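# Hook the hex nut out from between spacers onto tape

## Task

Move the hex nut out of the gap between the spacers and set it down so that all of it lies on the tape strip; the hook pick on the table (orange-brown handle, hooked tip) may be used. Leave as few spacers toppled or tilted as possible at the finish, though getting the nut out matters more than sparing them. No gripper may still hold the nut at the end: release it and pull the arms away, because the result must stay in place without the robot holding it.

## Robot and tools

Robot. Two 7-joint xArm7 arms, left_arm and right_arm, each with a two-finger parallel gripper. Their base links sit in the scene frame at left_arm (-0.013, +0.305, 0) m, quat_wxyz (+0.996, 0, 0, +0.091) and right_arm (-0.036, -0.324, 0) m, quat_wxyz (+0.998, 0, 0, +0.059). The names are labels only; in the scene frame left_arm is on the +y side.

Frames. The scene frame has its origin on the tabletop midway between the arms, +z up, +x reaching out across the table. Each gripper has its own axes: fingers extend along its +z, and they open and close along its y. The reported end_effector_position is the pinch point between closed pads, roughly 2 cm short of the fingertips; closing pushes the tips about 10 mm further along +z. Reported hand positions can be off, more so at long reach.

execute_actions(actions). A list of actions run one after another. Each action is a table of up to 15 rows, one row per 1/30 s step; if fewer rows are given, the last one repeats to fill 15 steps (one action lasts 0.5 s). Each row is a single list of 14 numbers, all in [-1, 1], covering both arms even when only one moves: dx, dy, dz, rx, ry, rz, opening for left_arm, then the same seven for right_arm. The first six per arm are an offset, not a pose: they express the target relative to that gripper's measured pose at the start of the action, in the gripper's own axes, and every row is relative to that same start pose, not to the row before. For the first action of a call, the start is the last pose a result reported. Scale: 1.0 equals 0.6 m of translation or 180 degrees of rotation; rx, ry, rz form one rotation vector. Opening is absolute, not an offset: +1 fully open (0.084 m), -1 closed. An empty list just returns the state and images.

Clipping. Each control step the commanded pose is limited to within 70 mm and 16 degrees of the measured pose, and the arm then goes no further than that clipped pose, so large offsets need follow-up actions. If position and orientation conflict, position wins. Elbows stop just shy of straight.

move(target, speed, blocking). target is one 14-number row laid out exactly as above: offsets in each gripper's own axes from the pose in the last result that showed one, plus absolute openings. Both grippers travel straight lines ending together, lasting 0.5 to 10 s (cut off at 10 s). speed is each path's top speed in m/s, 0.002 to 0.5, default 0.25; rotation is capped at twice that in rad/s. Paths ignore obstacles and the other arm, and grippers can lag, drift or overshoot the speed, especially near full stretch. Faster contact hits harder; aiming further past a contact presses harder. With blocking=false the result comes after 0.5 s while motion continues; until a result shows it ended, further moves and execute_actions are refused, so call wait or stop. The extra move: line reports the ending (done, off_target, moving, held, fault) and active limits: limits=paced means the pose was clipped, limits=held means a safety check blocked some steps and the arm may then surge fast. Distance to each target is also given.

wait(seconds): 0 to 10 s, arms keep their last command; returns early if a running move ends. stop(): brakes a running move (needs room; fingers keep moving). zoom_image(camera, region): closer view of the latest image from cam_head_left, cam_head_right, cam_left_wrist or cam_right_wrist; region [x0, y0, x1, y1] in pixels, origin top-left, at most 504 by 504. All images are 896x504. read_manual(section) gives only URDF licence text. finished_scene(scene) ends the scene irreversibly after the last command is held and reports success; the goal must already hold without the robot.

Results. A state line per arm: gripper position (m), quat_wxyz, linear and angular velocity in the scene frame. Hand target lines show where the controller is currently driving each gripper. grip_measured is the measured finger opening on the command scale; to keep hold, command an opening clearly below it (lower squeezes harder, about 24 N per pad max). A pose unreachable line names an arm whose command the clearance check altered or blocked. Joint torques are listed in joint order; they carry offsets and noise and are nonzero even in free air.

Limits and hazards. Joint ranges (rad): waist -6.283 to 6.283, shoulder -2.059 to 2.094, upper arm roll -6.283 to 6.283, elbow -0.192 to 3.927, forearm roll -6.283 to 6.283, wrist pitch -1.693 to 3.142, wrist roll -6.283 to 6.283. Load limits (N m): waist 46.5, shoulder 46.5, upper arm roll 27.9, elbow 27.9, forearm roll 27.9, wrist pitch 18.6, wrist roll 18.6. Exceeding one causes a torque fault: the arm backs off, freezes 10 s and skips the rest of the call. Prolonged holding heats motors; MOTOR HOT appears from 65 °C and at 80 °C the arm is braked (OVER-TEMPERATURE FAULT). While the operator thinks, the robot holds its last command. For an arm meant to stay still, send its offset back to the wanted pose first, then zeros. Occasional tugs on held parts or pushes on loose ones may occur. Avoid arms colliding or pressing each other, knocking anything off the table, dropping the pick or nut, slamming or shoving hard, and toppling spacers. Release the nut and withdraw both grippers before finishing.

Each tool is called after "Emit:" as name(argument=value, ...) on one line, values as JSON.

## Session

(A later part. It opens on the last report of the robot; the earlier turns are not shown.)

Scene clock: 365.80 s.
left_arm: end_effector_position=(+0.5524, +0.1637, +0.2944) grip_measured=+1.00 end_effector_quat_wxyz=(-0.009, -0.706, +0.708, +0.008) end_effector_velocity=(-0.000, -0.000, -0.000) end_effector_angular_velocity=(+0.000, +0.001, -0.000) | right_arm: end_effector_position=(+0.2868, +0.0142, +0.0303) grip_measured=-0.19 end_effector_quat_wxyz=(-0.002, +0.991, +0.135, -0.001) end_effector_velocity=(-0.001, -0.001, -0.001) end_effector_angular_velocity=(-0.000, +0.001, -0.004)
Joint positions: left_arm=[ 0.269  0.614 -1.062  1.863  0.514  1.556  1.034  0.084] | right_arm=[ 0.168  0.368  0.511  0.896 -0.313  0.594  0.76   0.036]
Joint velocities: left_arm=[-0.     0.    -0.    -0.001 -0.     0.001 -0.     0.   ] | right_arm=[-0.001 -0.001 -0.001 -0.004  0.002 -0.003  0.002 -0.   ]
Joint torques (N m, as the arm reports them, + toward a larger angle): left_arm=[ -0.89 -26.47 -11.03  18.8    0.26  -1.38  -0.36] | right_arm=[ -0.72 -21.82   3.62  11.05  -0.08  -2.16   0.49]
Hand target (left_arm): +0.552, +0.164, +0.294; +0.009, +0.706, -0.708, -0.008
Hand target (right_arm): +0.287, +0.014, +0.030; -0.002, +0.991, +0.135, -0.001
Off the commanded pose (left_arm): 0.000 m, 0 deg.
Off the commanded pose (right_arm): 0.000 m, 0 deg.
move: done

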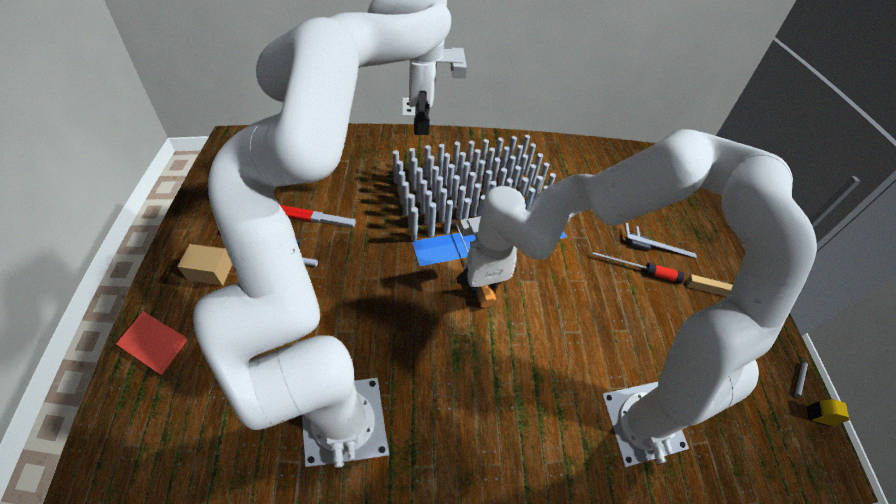

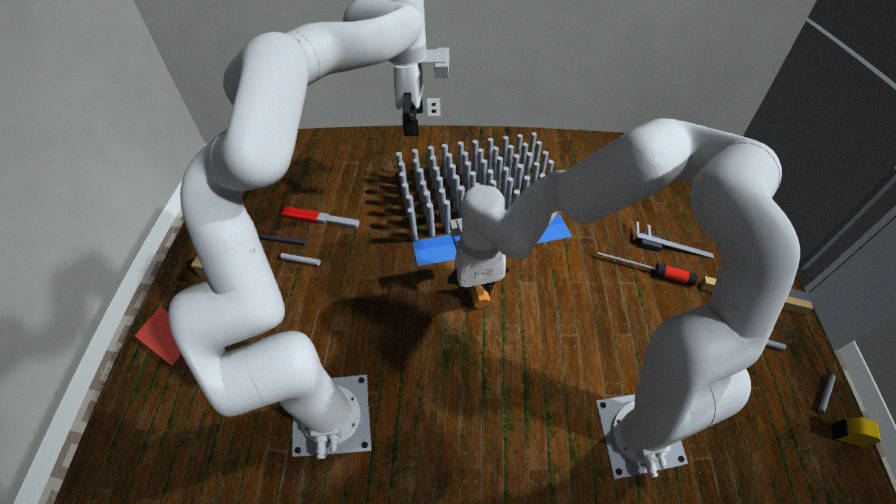

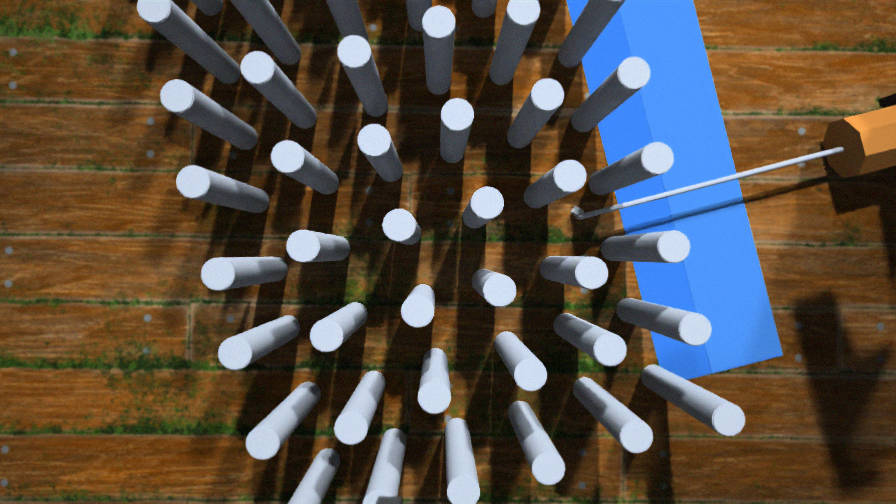

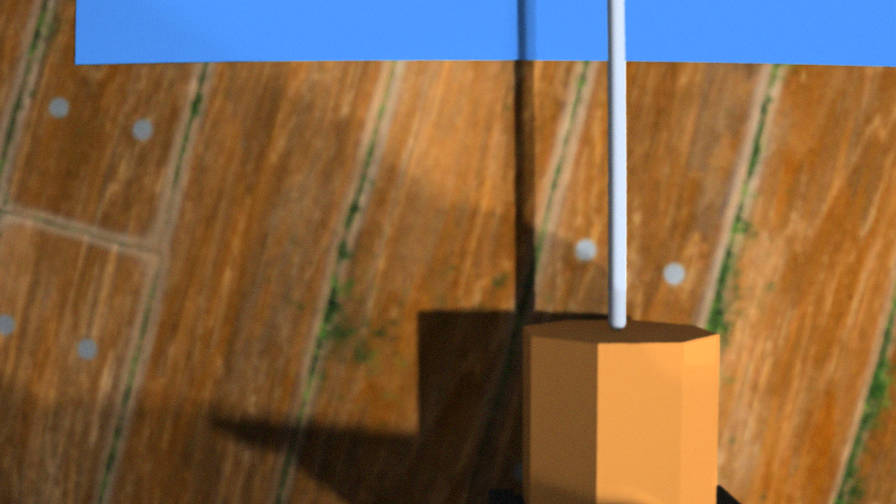

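Same correction as before.

Emit:
move(target=[0,0,0,0,0,0,1,0.007,0,0,0,0,0,-0.6], speed=0.02)

Emit:
move(target=[0,0,0,0,0,0,1,0,0.006,0,0,0,0,-0.6], speed=0.02)

Emit:
move(target=[0,0,0,0,0,0,1,-0.017,0,0,0,0,0,-0.6], speed=0.02)

Emit:
zoom_image(camera="cam_left_wrist", region=[540,170,660,245])

Scene clock: 374.83 s.
left_arm: end_effector_position=(+0.5524, +0.1637, +0.2944) grip_measured=+1.00 end_effector_quat_wxyz=(-0.009, -0.706, +0.708, +0.008) end_effector_velocity=(-0.000, +0.001, -0.001) end_effector_angular_velocity=(+0.004, +0.001, -0.000) | right_arm: end_effector_position=(+0.2908, +0.0153, +0.0303) grip_measured=-0.19 end_effector_quat_wxyz=(-0.002, +0.991, +0.135, -0.001) end_effector_velocity=(+0.001, +0.000, -0.000) end_effector_angular_velocity=(-0.001, +0.000, +0.001)
Joint positions: left_arm=[ 0.269  0.614 -1.062  1.863  0.514  1.556  1.034  0.084] | right_arm=[ 0.169  0.377  0.507  0.91  -0.316  0.599  0.757  0.036]
Joint velocities: left_arm=[ 0.     0.     0.    -0.001  0.003  0.001 -0.    -0.   ] | right_arm=[-0.     0.003 -0.     0.003 -0.002  0.002 -0.001  0.   ]
Joint torques (N m, as the arm reports them, + toward a larger angle): left_arm=[ -1.09 -26.71 -10.55  18.82   0.91  -1.39  -0.24] | right_arm=[ -0.73 -22.26   4.06  10.79  -0.27  -2.07   0.51]
Hand target (left_arm): +0.552, +0.164, +0.294; +0.009, +0.706, -0.708, -0.008
Hand target (right_arm): +0.291, +0.015, +0.030; -0.002, +0.991, +0.135, -0.001
Off the commanded pose (left_arm): 0.000 m, 0 deg.
Off the commanded pose (right_arm): 0.000 m, 0 deg.
move: done

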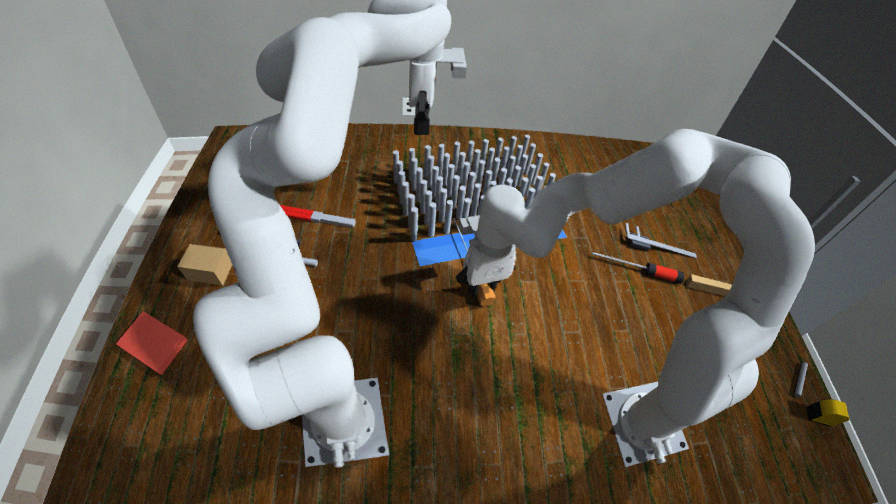

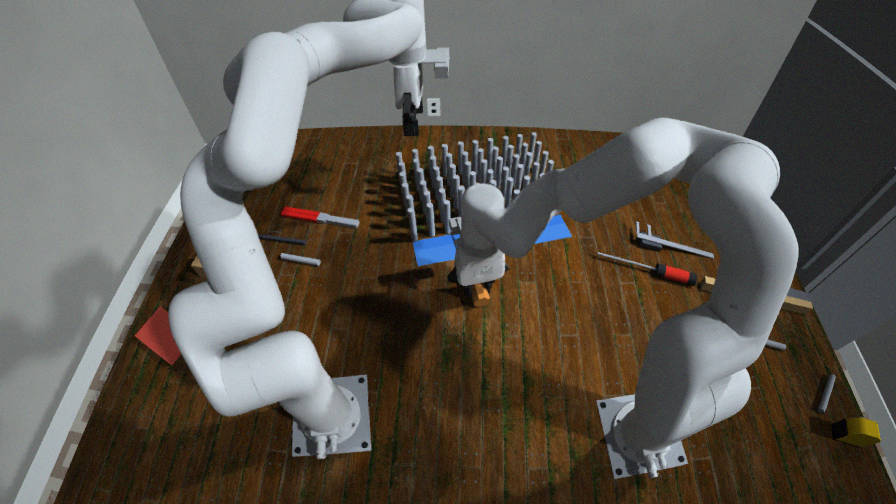

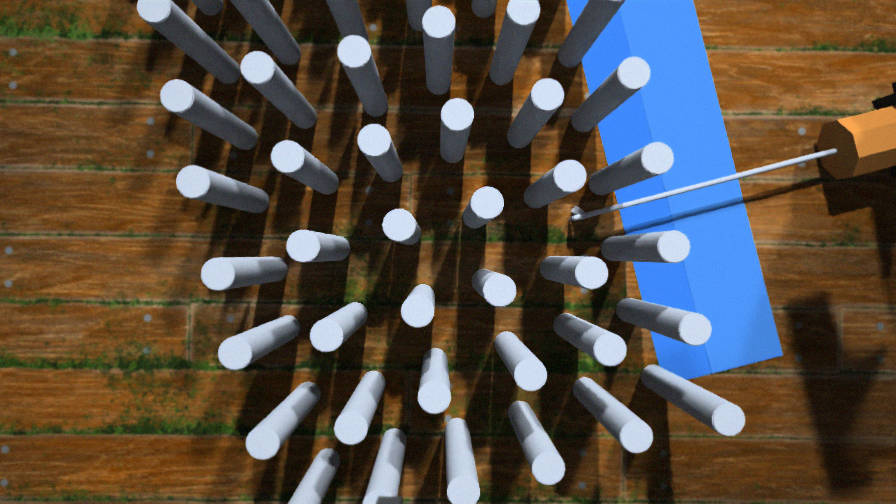

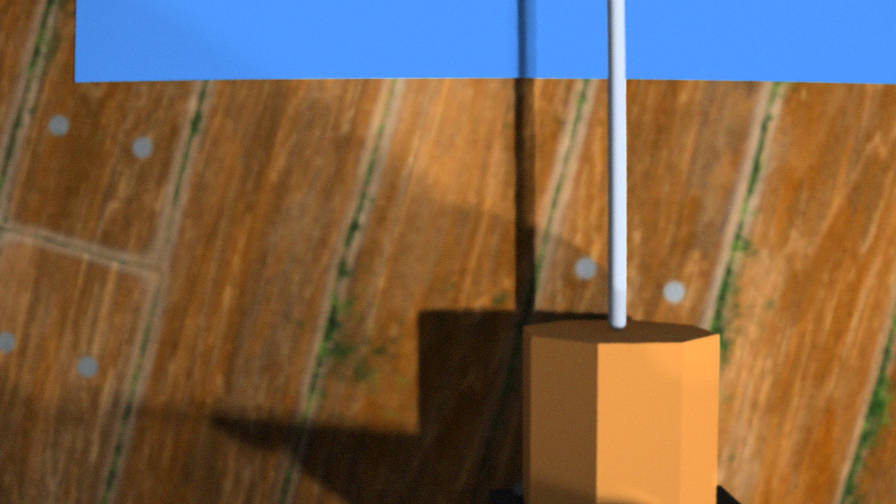

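Scene clock: 375.53 s.
left_arm: end_effector_position=(+0.5524, +0.1637, +0.2944) grip_measured=+1.00 end_effector_quat_wxyz=(-0.009, -0.706, +0.708, +0.008) end_effector_velocity=(-0.000, -0.000, -0.000) end_effector_angular_velocity=(-0.001, +0.001, -0.000) | right_arm: end_effector_position=(+0.2918, +0.0119, +0.0303) grip_measured=-0.19 end_effector_quat_wxyz=(-0.002, +0.991, +0.135, -0.001) end_effector_velocity=(-0.000, -0.000, +0.000) end_effector_angular_velocity=(+0.001, +0.000, +0.001)
Joint positions: left_arm=[ 0.269  0.614 -1.062  1.863  0.514  1.556  1.034  0.084] | right_arm=[ 0.161  0.372  0.507  0.903 -0.313  0.596  0.749  0.036]
Joint velocities: left_arm=[ 0.     0.001  0.    -0.    -0.001 -0.     0.     0.   ] | right_arm=[-0.001 -0.001  0.001 -0.001  0.001 -0.001 -0.002 -0.   ]
Joint torques (N m, as the arm reports them, + toward a larger angle): left_arm=[ -1.13 -26.51 -10.97  18.83   0.81  -1.37  -0.31] | right_arm=[ -0.3  -22.42   3.75  10.97   0.    -1.93   0.41]
Hand target (left_arm): +0.552, +0.164, +0.294; +0.009, +0.706, -0.708, -0.008
Hand target (right_arm): +0.292, +0.012, +0.030; -0.002, +0.991, +0.135, -0.001
Off the commanded pose (left_arm): 0.000 m, 0 deg.
Off the commanded pose (right_arm): 0.000 m, 0 deg.
move: done

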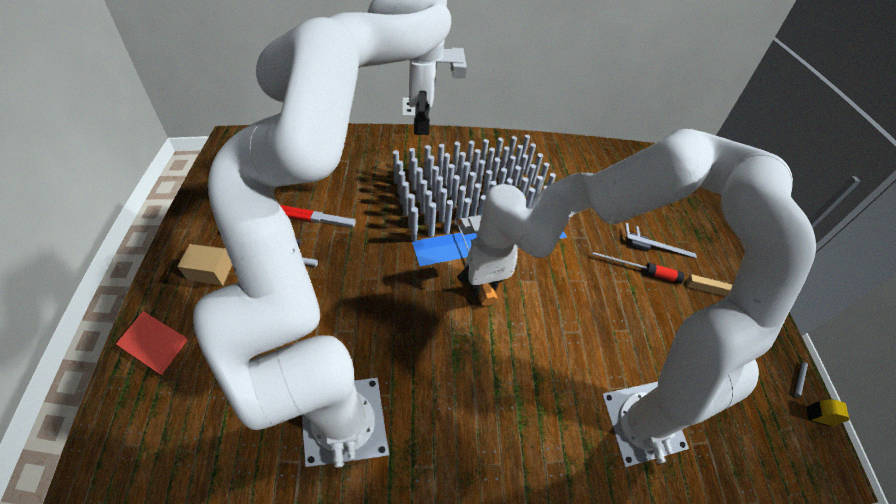

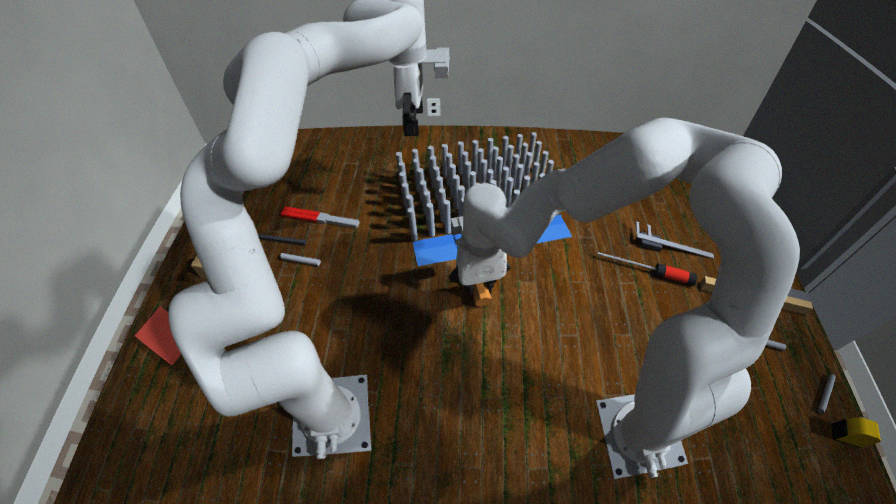

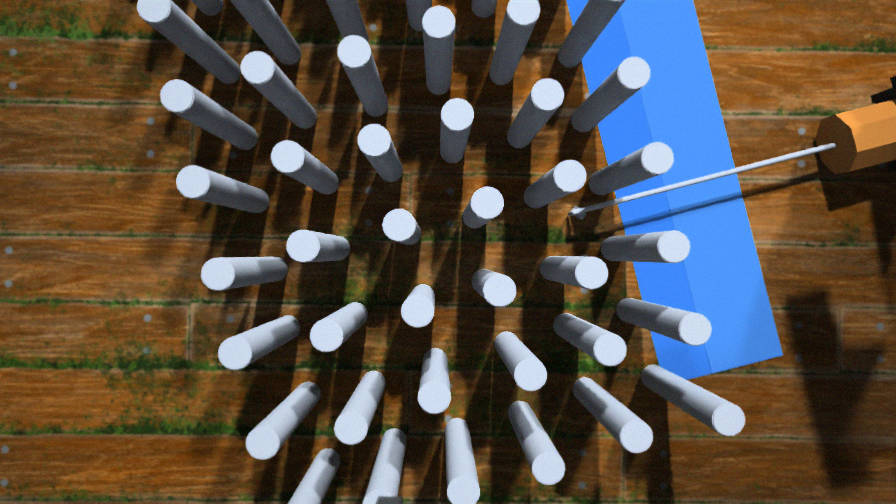

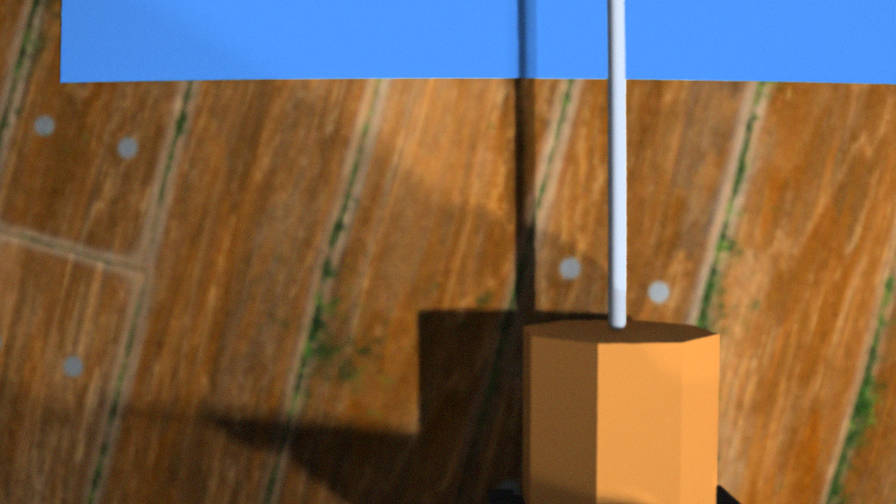

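Scene clock: 376.30 s.
left_arm: end_effector_position=(+0.5524, +0.1637, +0.2944) grip_measured=+1.00 end_effector_quat_wxyz=(-0.009, -0.706, +0.708, +0.008) end_effector_velocity=(+0.000, +0.001, -0.000) end_effector_angular_velocity=(+0.000, +0.001, +0.002) | right_arm: end_effector_position=(+0.2821, +0.0092, +0.0303) grip_measured=-0.19 end_effector_quat_wxyz=(-0.002, +0.991, +0.135, -0.001) end_effector_velocity=(-0.000, -0.001, +0.000) end_effector_angular_velocity=(+0.001, -0.001, -0.002)
Joint positions: left_arm=[ 0.269  0.614 -1.062  1.863  0.514  1.556  1.034  0.084] | right_arm=[ 0.16   0.349  0.516  0.868 -0.306  0.582  0.755  0.036]
Joint velocities: left_arm=[-0.    -0.     0.002  0.    -0.001  0.    -0.    -0.   ] | right_arm=[-0.002 -0.003  0.001 -0.004  0.001 -0.003  0.001  0.   ]
Joint torques (N m, as the arm reports them, + toward a larger angle): left_arm=[ -1.2  -26.25 -10.88  18.78   1.28  -1.33  -0.62] | right_arm=[ -0.32 -21.27   3.33  11.14   0.04  -2.15   0.46]
Hand target (left_arm): +0.552, +0.164, +0.294; +0.009, +0.706, -0.708, -0.008
Hand target (right_arm): +0.282, +0.009, +0.030; -0.002, +0.991, +0.135, -0.001
Off the commanded pose (left_arm): 0.000 m, 0 deg.
Off the commanded pose (right_arm): 0.000 m, 0 deg.
move: done

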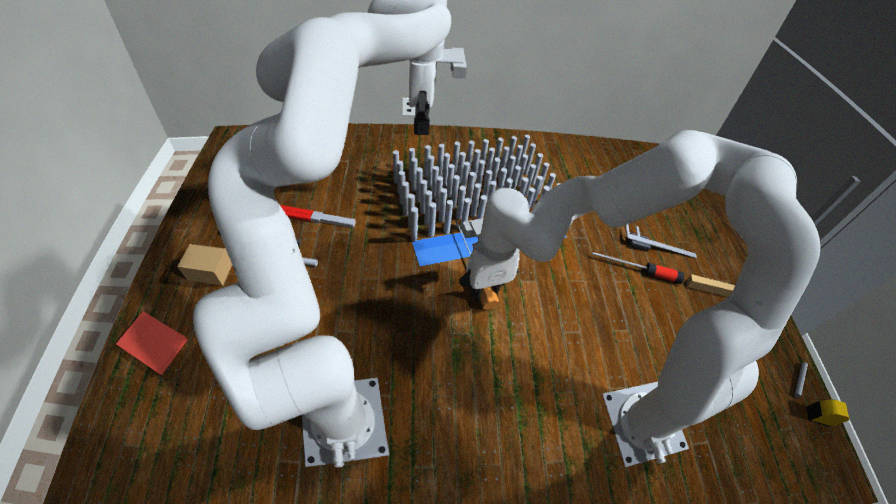

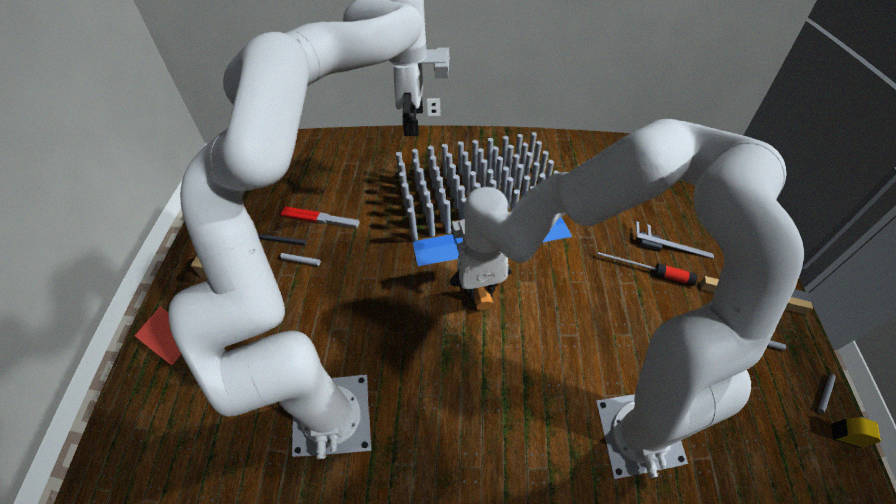

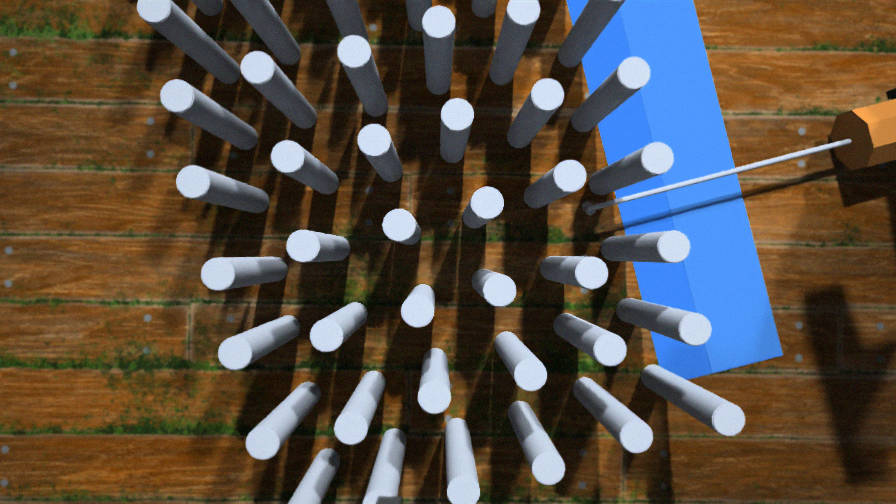

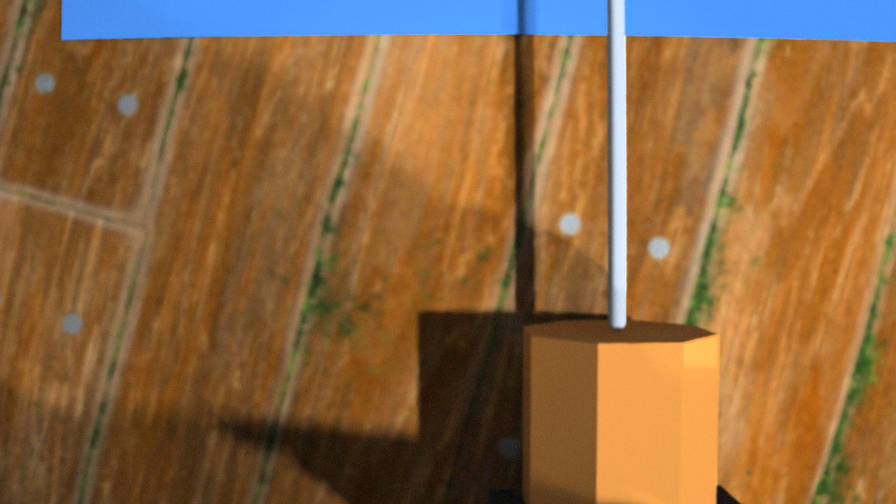

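Region (540, 170, 660, 245) of cam_left_wrist's 896x504 image, scaled by 4.200, with more detail than that image has; it fills the top 315 rows of this view, and the rest is white.

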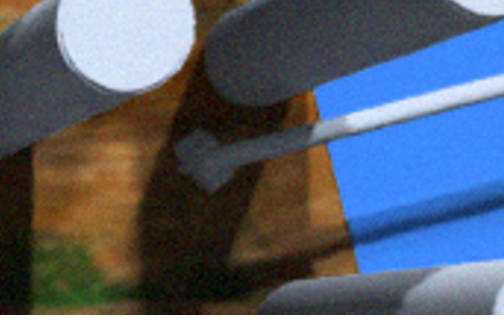

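Emit:
execute_actions(actions=[])

Emit:
zoom_image(camera="cam_left_wrist", region=[520,150,720,270])

Scene clock: 394.47 s.
left_arm: end_effector_position=(+0.5524, +0.1637, +0.2944) grip_measured=+1.00 end_effector_quat_wxyz=(-0.009, -0.706, +0.708, +0.008) end_effector_velocity=(+0.000, +0.001, -0.000) end_effector_angular_velocity=(+0.002, -0.000, +0.001) | right_arm: end_effector_position=(+0.2820, +0.0092, +0.0303) grip_measured=-0.19 end_effector_quat_wxyz=(-0.002, +0.991, +0.135, -0.001) end_effector_velocity=(-0.000, -0.001, -0.001) end_effector_angular_velocity=(-0.002, +0.000, +0.001)
Joint positions: left_arm=[ 0.269  0.614 -1.062  1.863  0.514  1.556  1.034  0.084] | right_arm=[ 0.16   0.349  0.516  0.868 -0.305  0.582  0.755  0.036]
Joint velocities: left_arm=[ 0.    -0.     0.001 -0.     0.001 -0.    -0.     0.   ] | right_arm=[-0.     0.001 -0.    -0.    -0.002  0.001  0.    -0.   ]
Joint torques (N m, as the arm reports them, + toward a larger angle): left_arm=[ -0.32 -26.46 -10.91  18.86   1.05  -1.38  -0.52] | right_arm=[ -0.35 -21.31   3.82  10.67  -0.32  -1.95   0.55]
Hand target (left_arm): +0.552, +0.164, +0.294; +0.009, +0.706, -0.708, -0.008
Hand target (right_arm): +0.282, +0.009, +0.030; -0.002, +0.991, +0.135, -0.001
Off the commanded pose (left_arm): 0.000 m, 0 deg.
Off the commanded pose (right_arm): 0.000 m, 0 deg.

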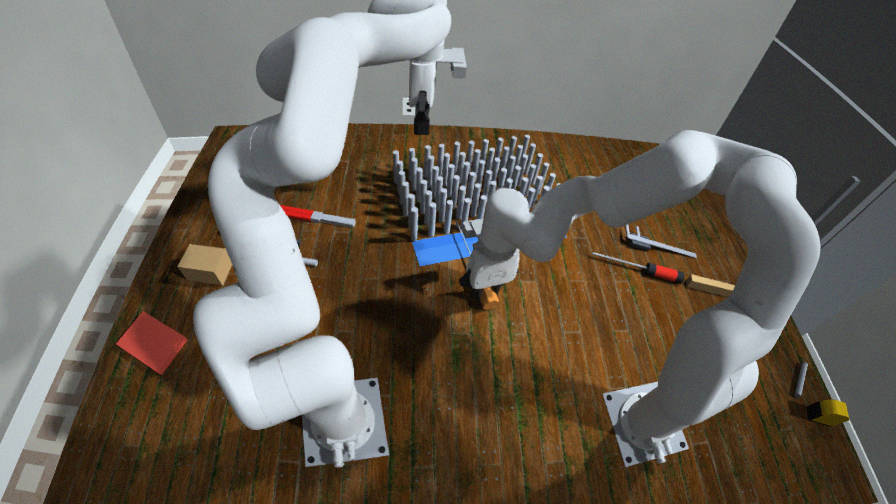

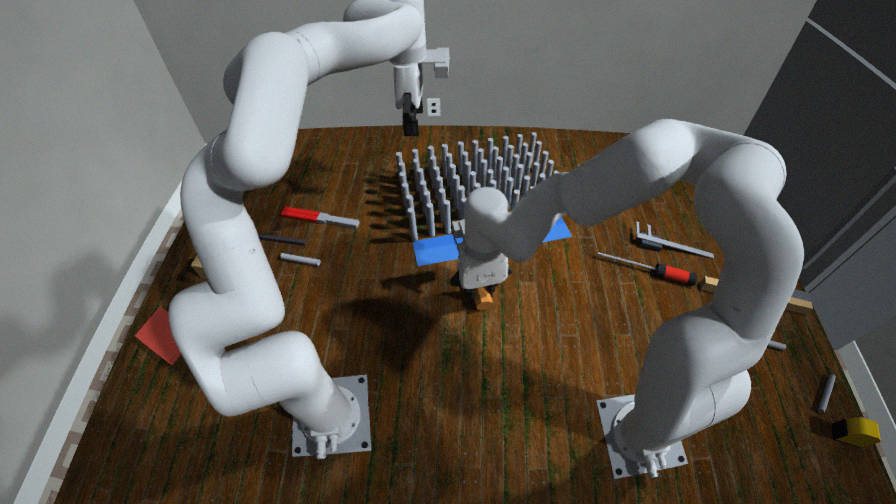

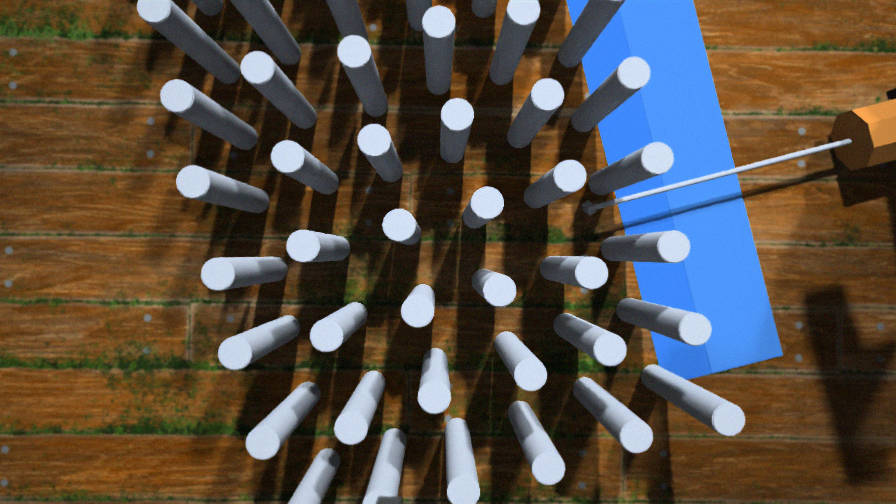

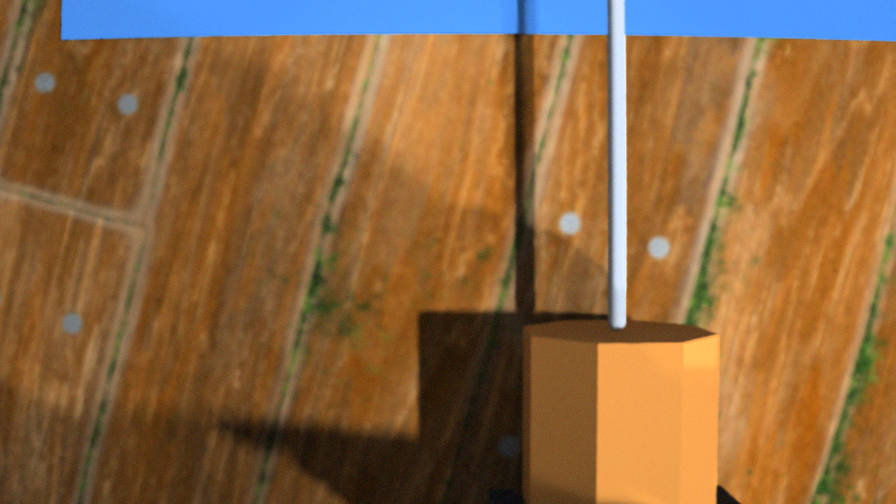

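Region (520, 150, 720, 270) of cam_left_wrist's 896x504 image, scaled by 2.520, with more detail than that image has; it fills the top 302 rows of this view, and the rest is white.

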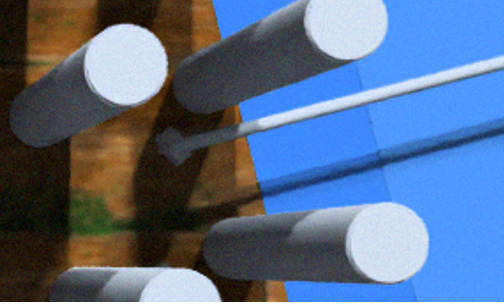

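Emit:
move(target=[0,0,0,0,0,0,1,-0.017,-0.002,0,0,0,0,-0.6], speed=0.02)

Emit:
zoom_image(camera="cam_left_wrist", region=[560,165,680,240])

Scene clock: 401.33 s.
left_arm: end_effector_position=(+0.5524, +0.1637, +0.2944) grip_measured=+1.00 end_effector_quat_wxyz=(-0.009, -0.706, +0.708, +0.008) end_effector_velocity=(-0.000, -0.000, +0.000) end_effector_angular_velocity=(+0.000, +0.001, -0.002) | right_arm: end_effector_position=(+0.2719, +0.0076, +0.0303) grip_measured=-0.19 end_effector_quat_wxyz=(-0.002, +0.991, +0.135, -0.001) end_effector_velocity=(-0.000, -0.001, -0.000) end_effector_angular_velocity=(+0.000, +0.000, -0.005)
Joint positions: left_arm=[ 0.269  0.614 -1.062  1.863  0.514  1.556  1.034  0.084] | right_arm=[ 0.161  0.328  0.525  0.837 -0.298  0.57   0.764  0.036]
Joint velocities: left_arm=[-0.     0.    -0.001  0.     0.001  0.002  0.     0.   ] | right_arm=[-0.002 -0.003 -0.001 -0.004  0.002 -0.002  0.001  0.   ]
Joint torques (N m, as the arm reports them, + toward a larger angle): left_arm=[ -0.95 -26.14 -10.89  18.8    0.77  -1.43  -0.36] | right_arm=[ -0.55 -20.76   3.55  10.89  -0.19  -1.84   0.71]
Hand target (left_arm): +0.552, +0.164, +0.294; +0.009, +0.706, -0.708, -0.008
Hand target (right_arm): +0.272, +0.008, +0.030; -0.002, +0.991, +0.135, -0.001
Off the commanded pose (left_arm): 0.000 m, 0 deg.
Off the commanded pose (right_arm): 0.000 m, 0 deg.
move: done

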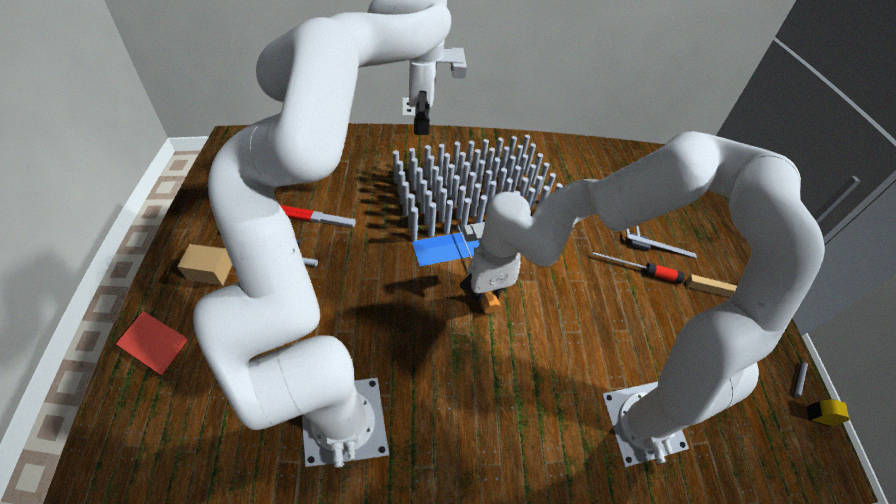

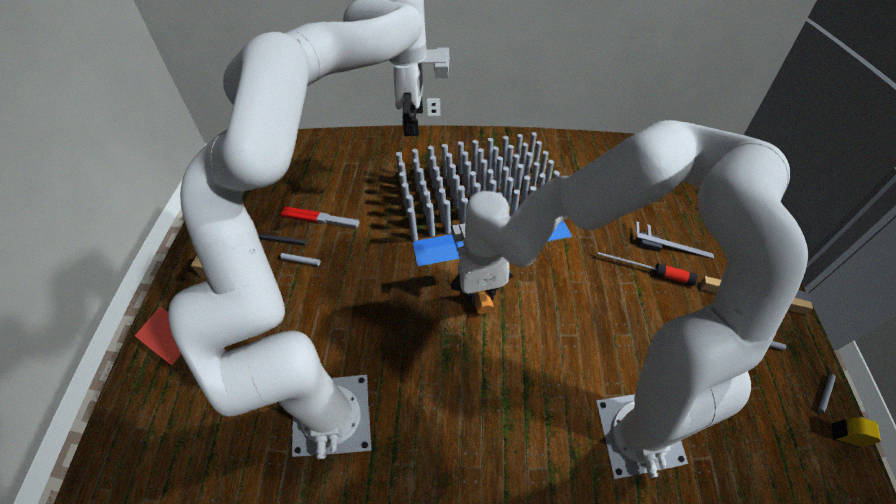

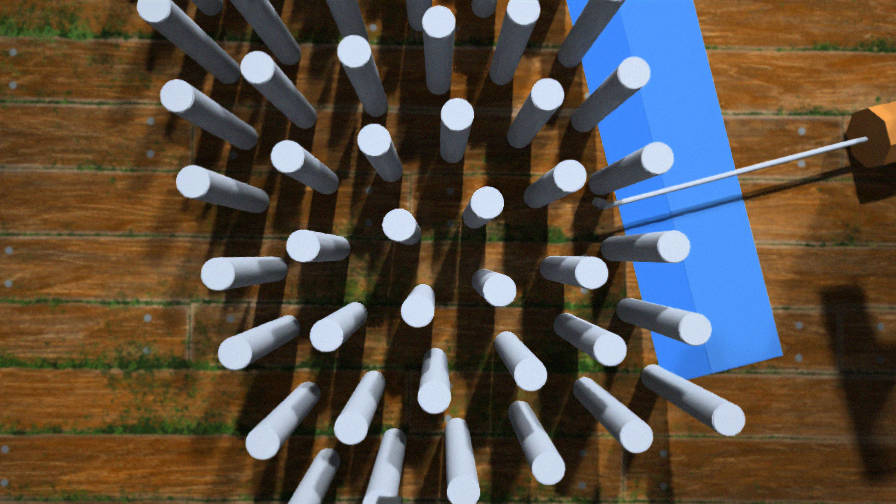

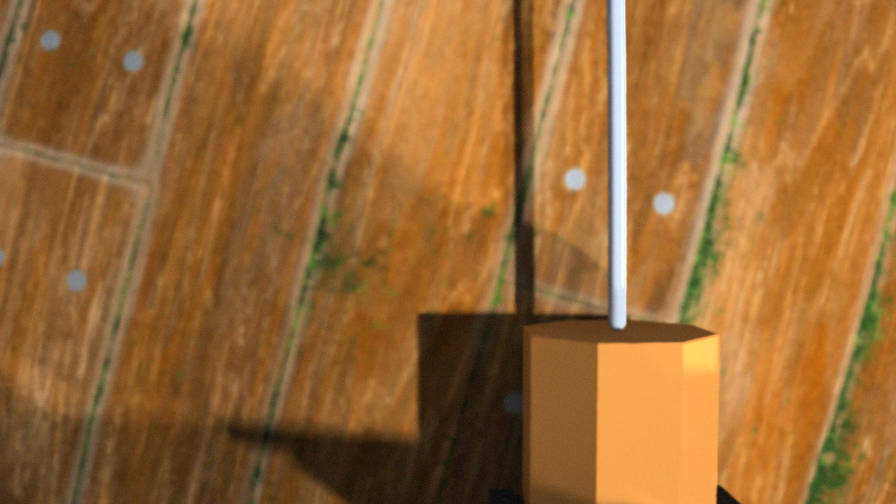

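Region (560, 165, 680, 240) of cam_left_wrist's 896x504 image, scaled by 4.200, with more detail than that image has; it fills the top 315 rows of this view, and the rest is white.

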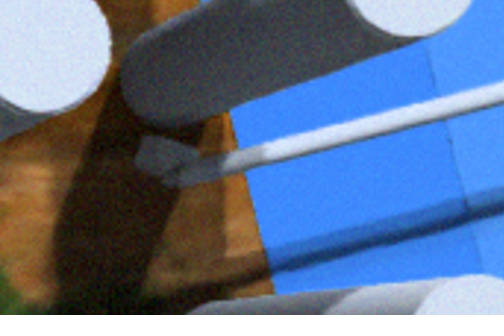

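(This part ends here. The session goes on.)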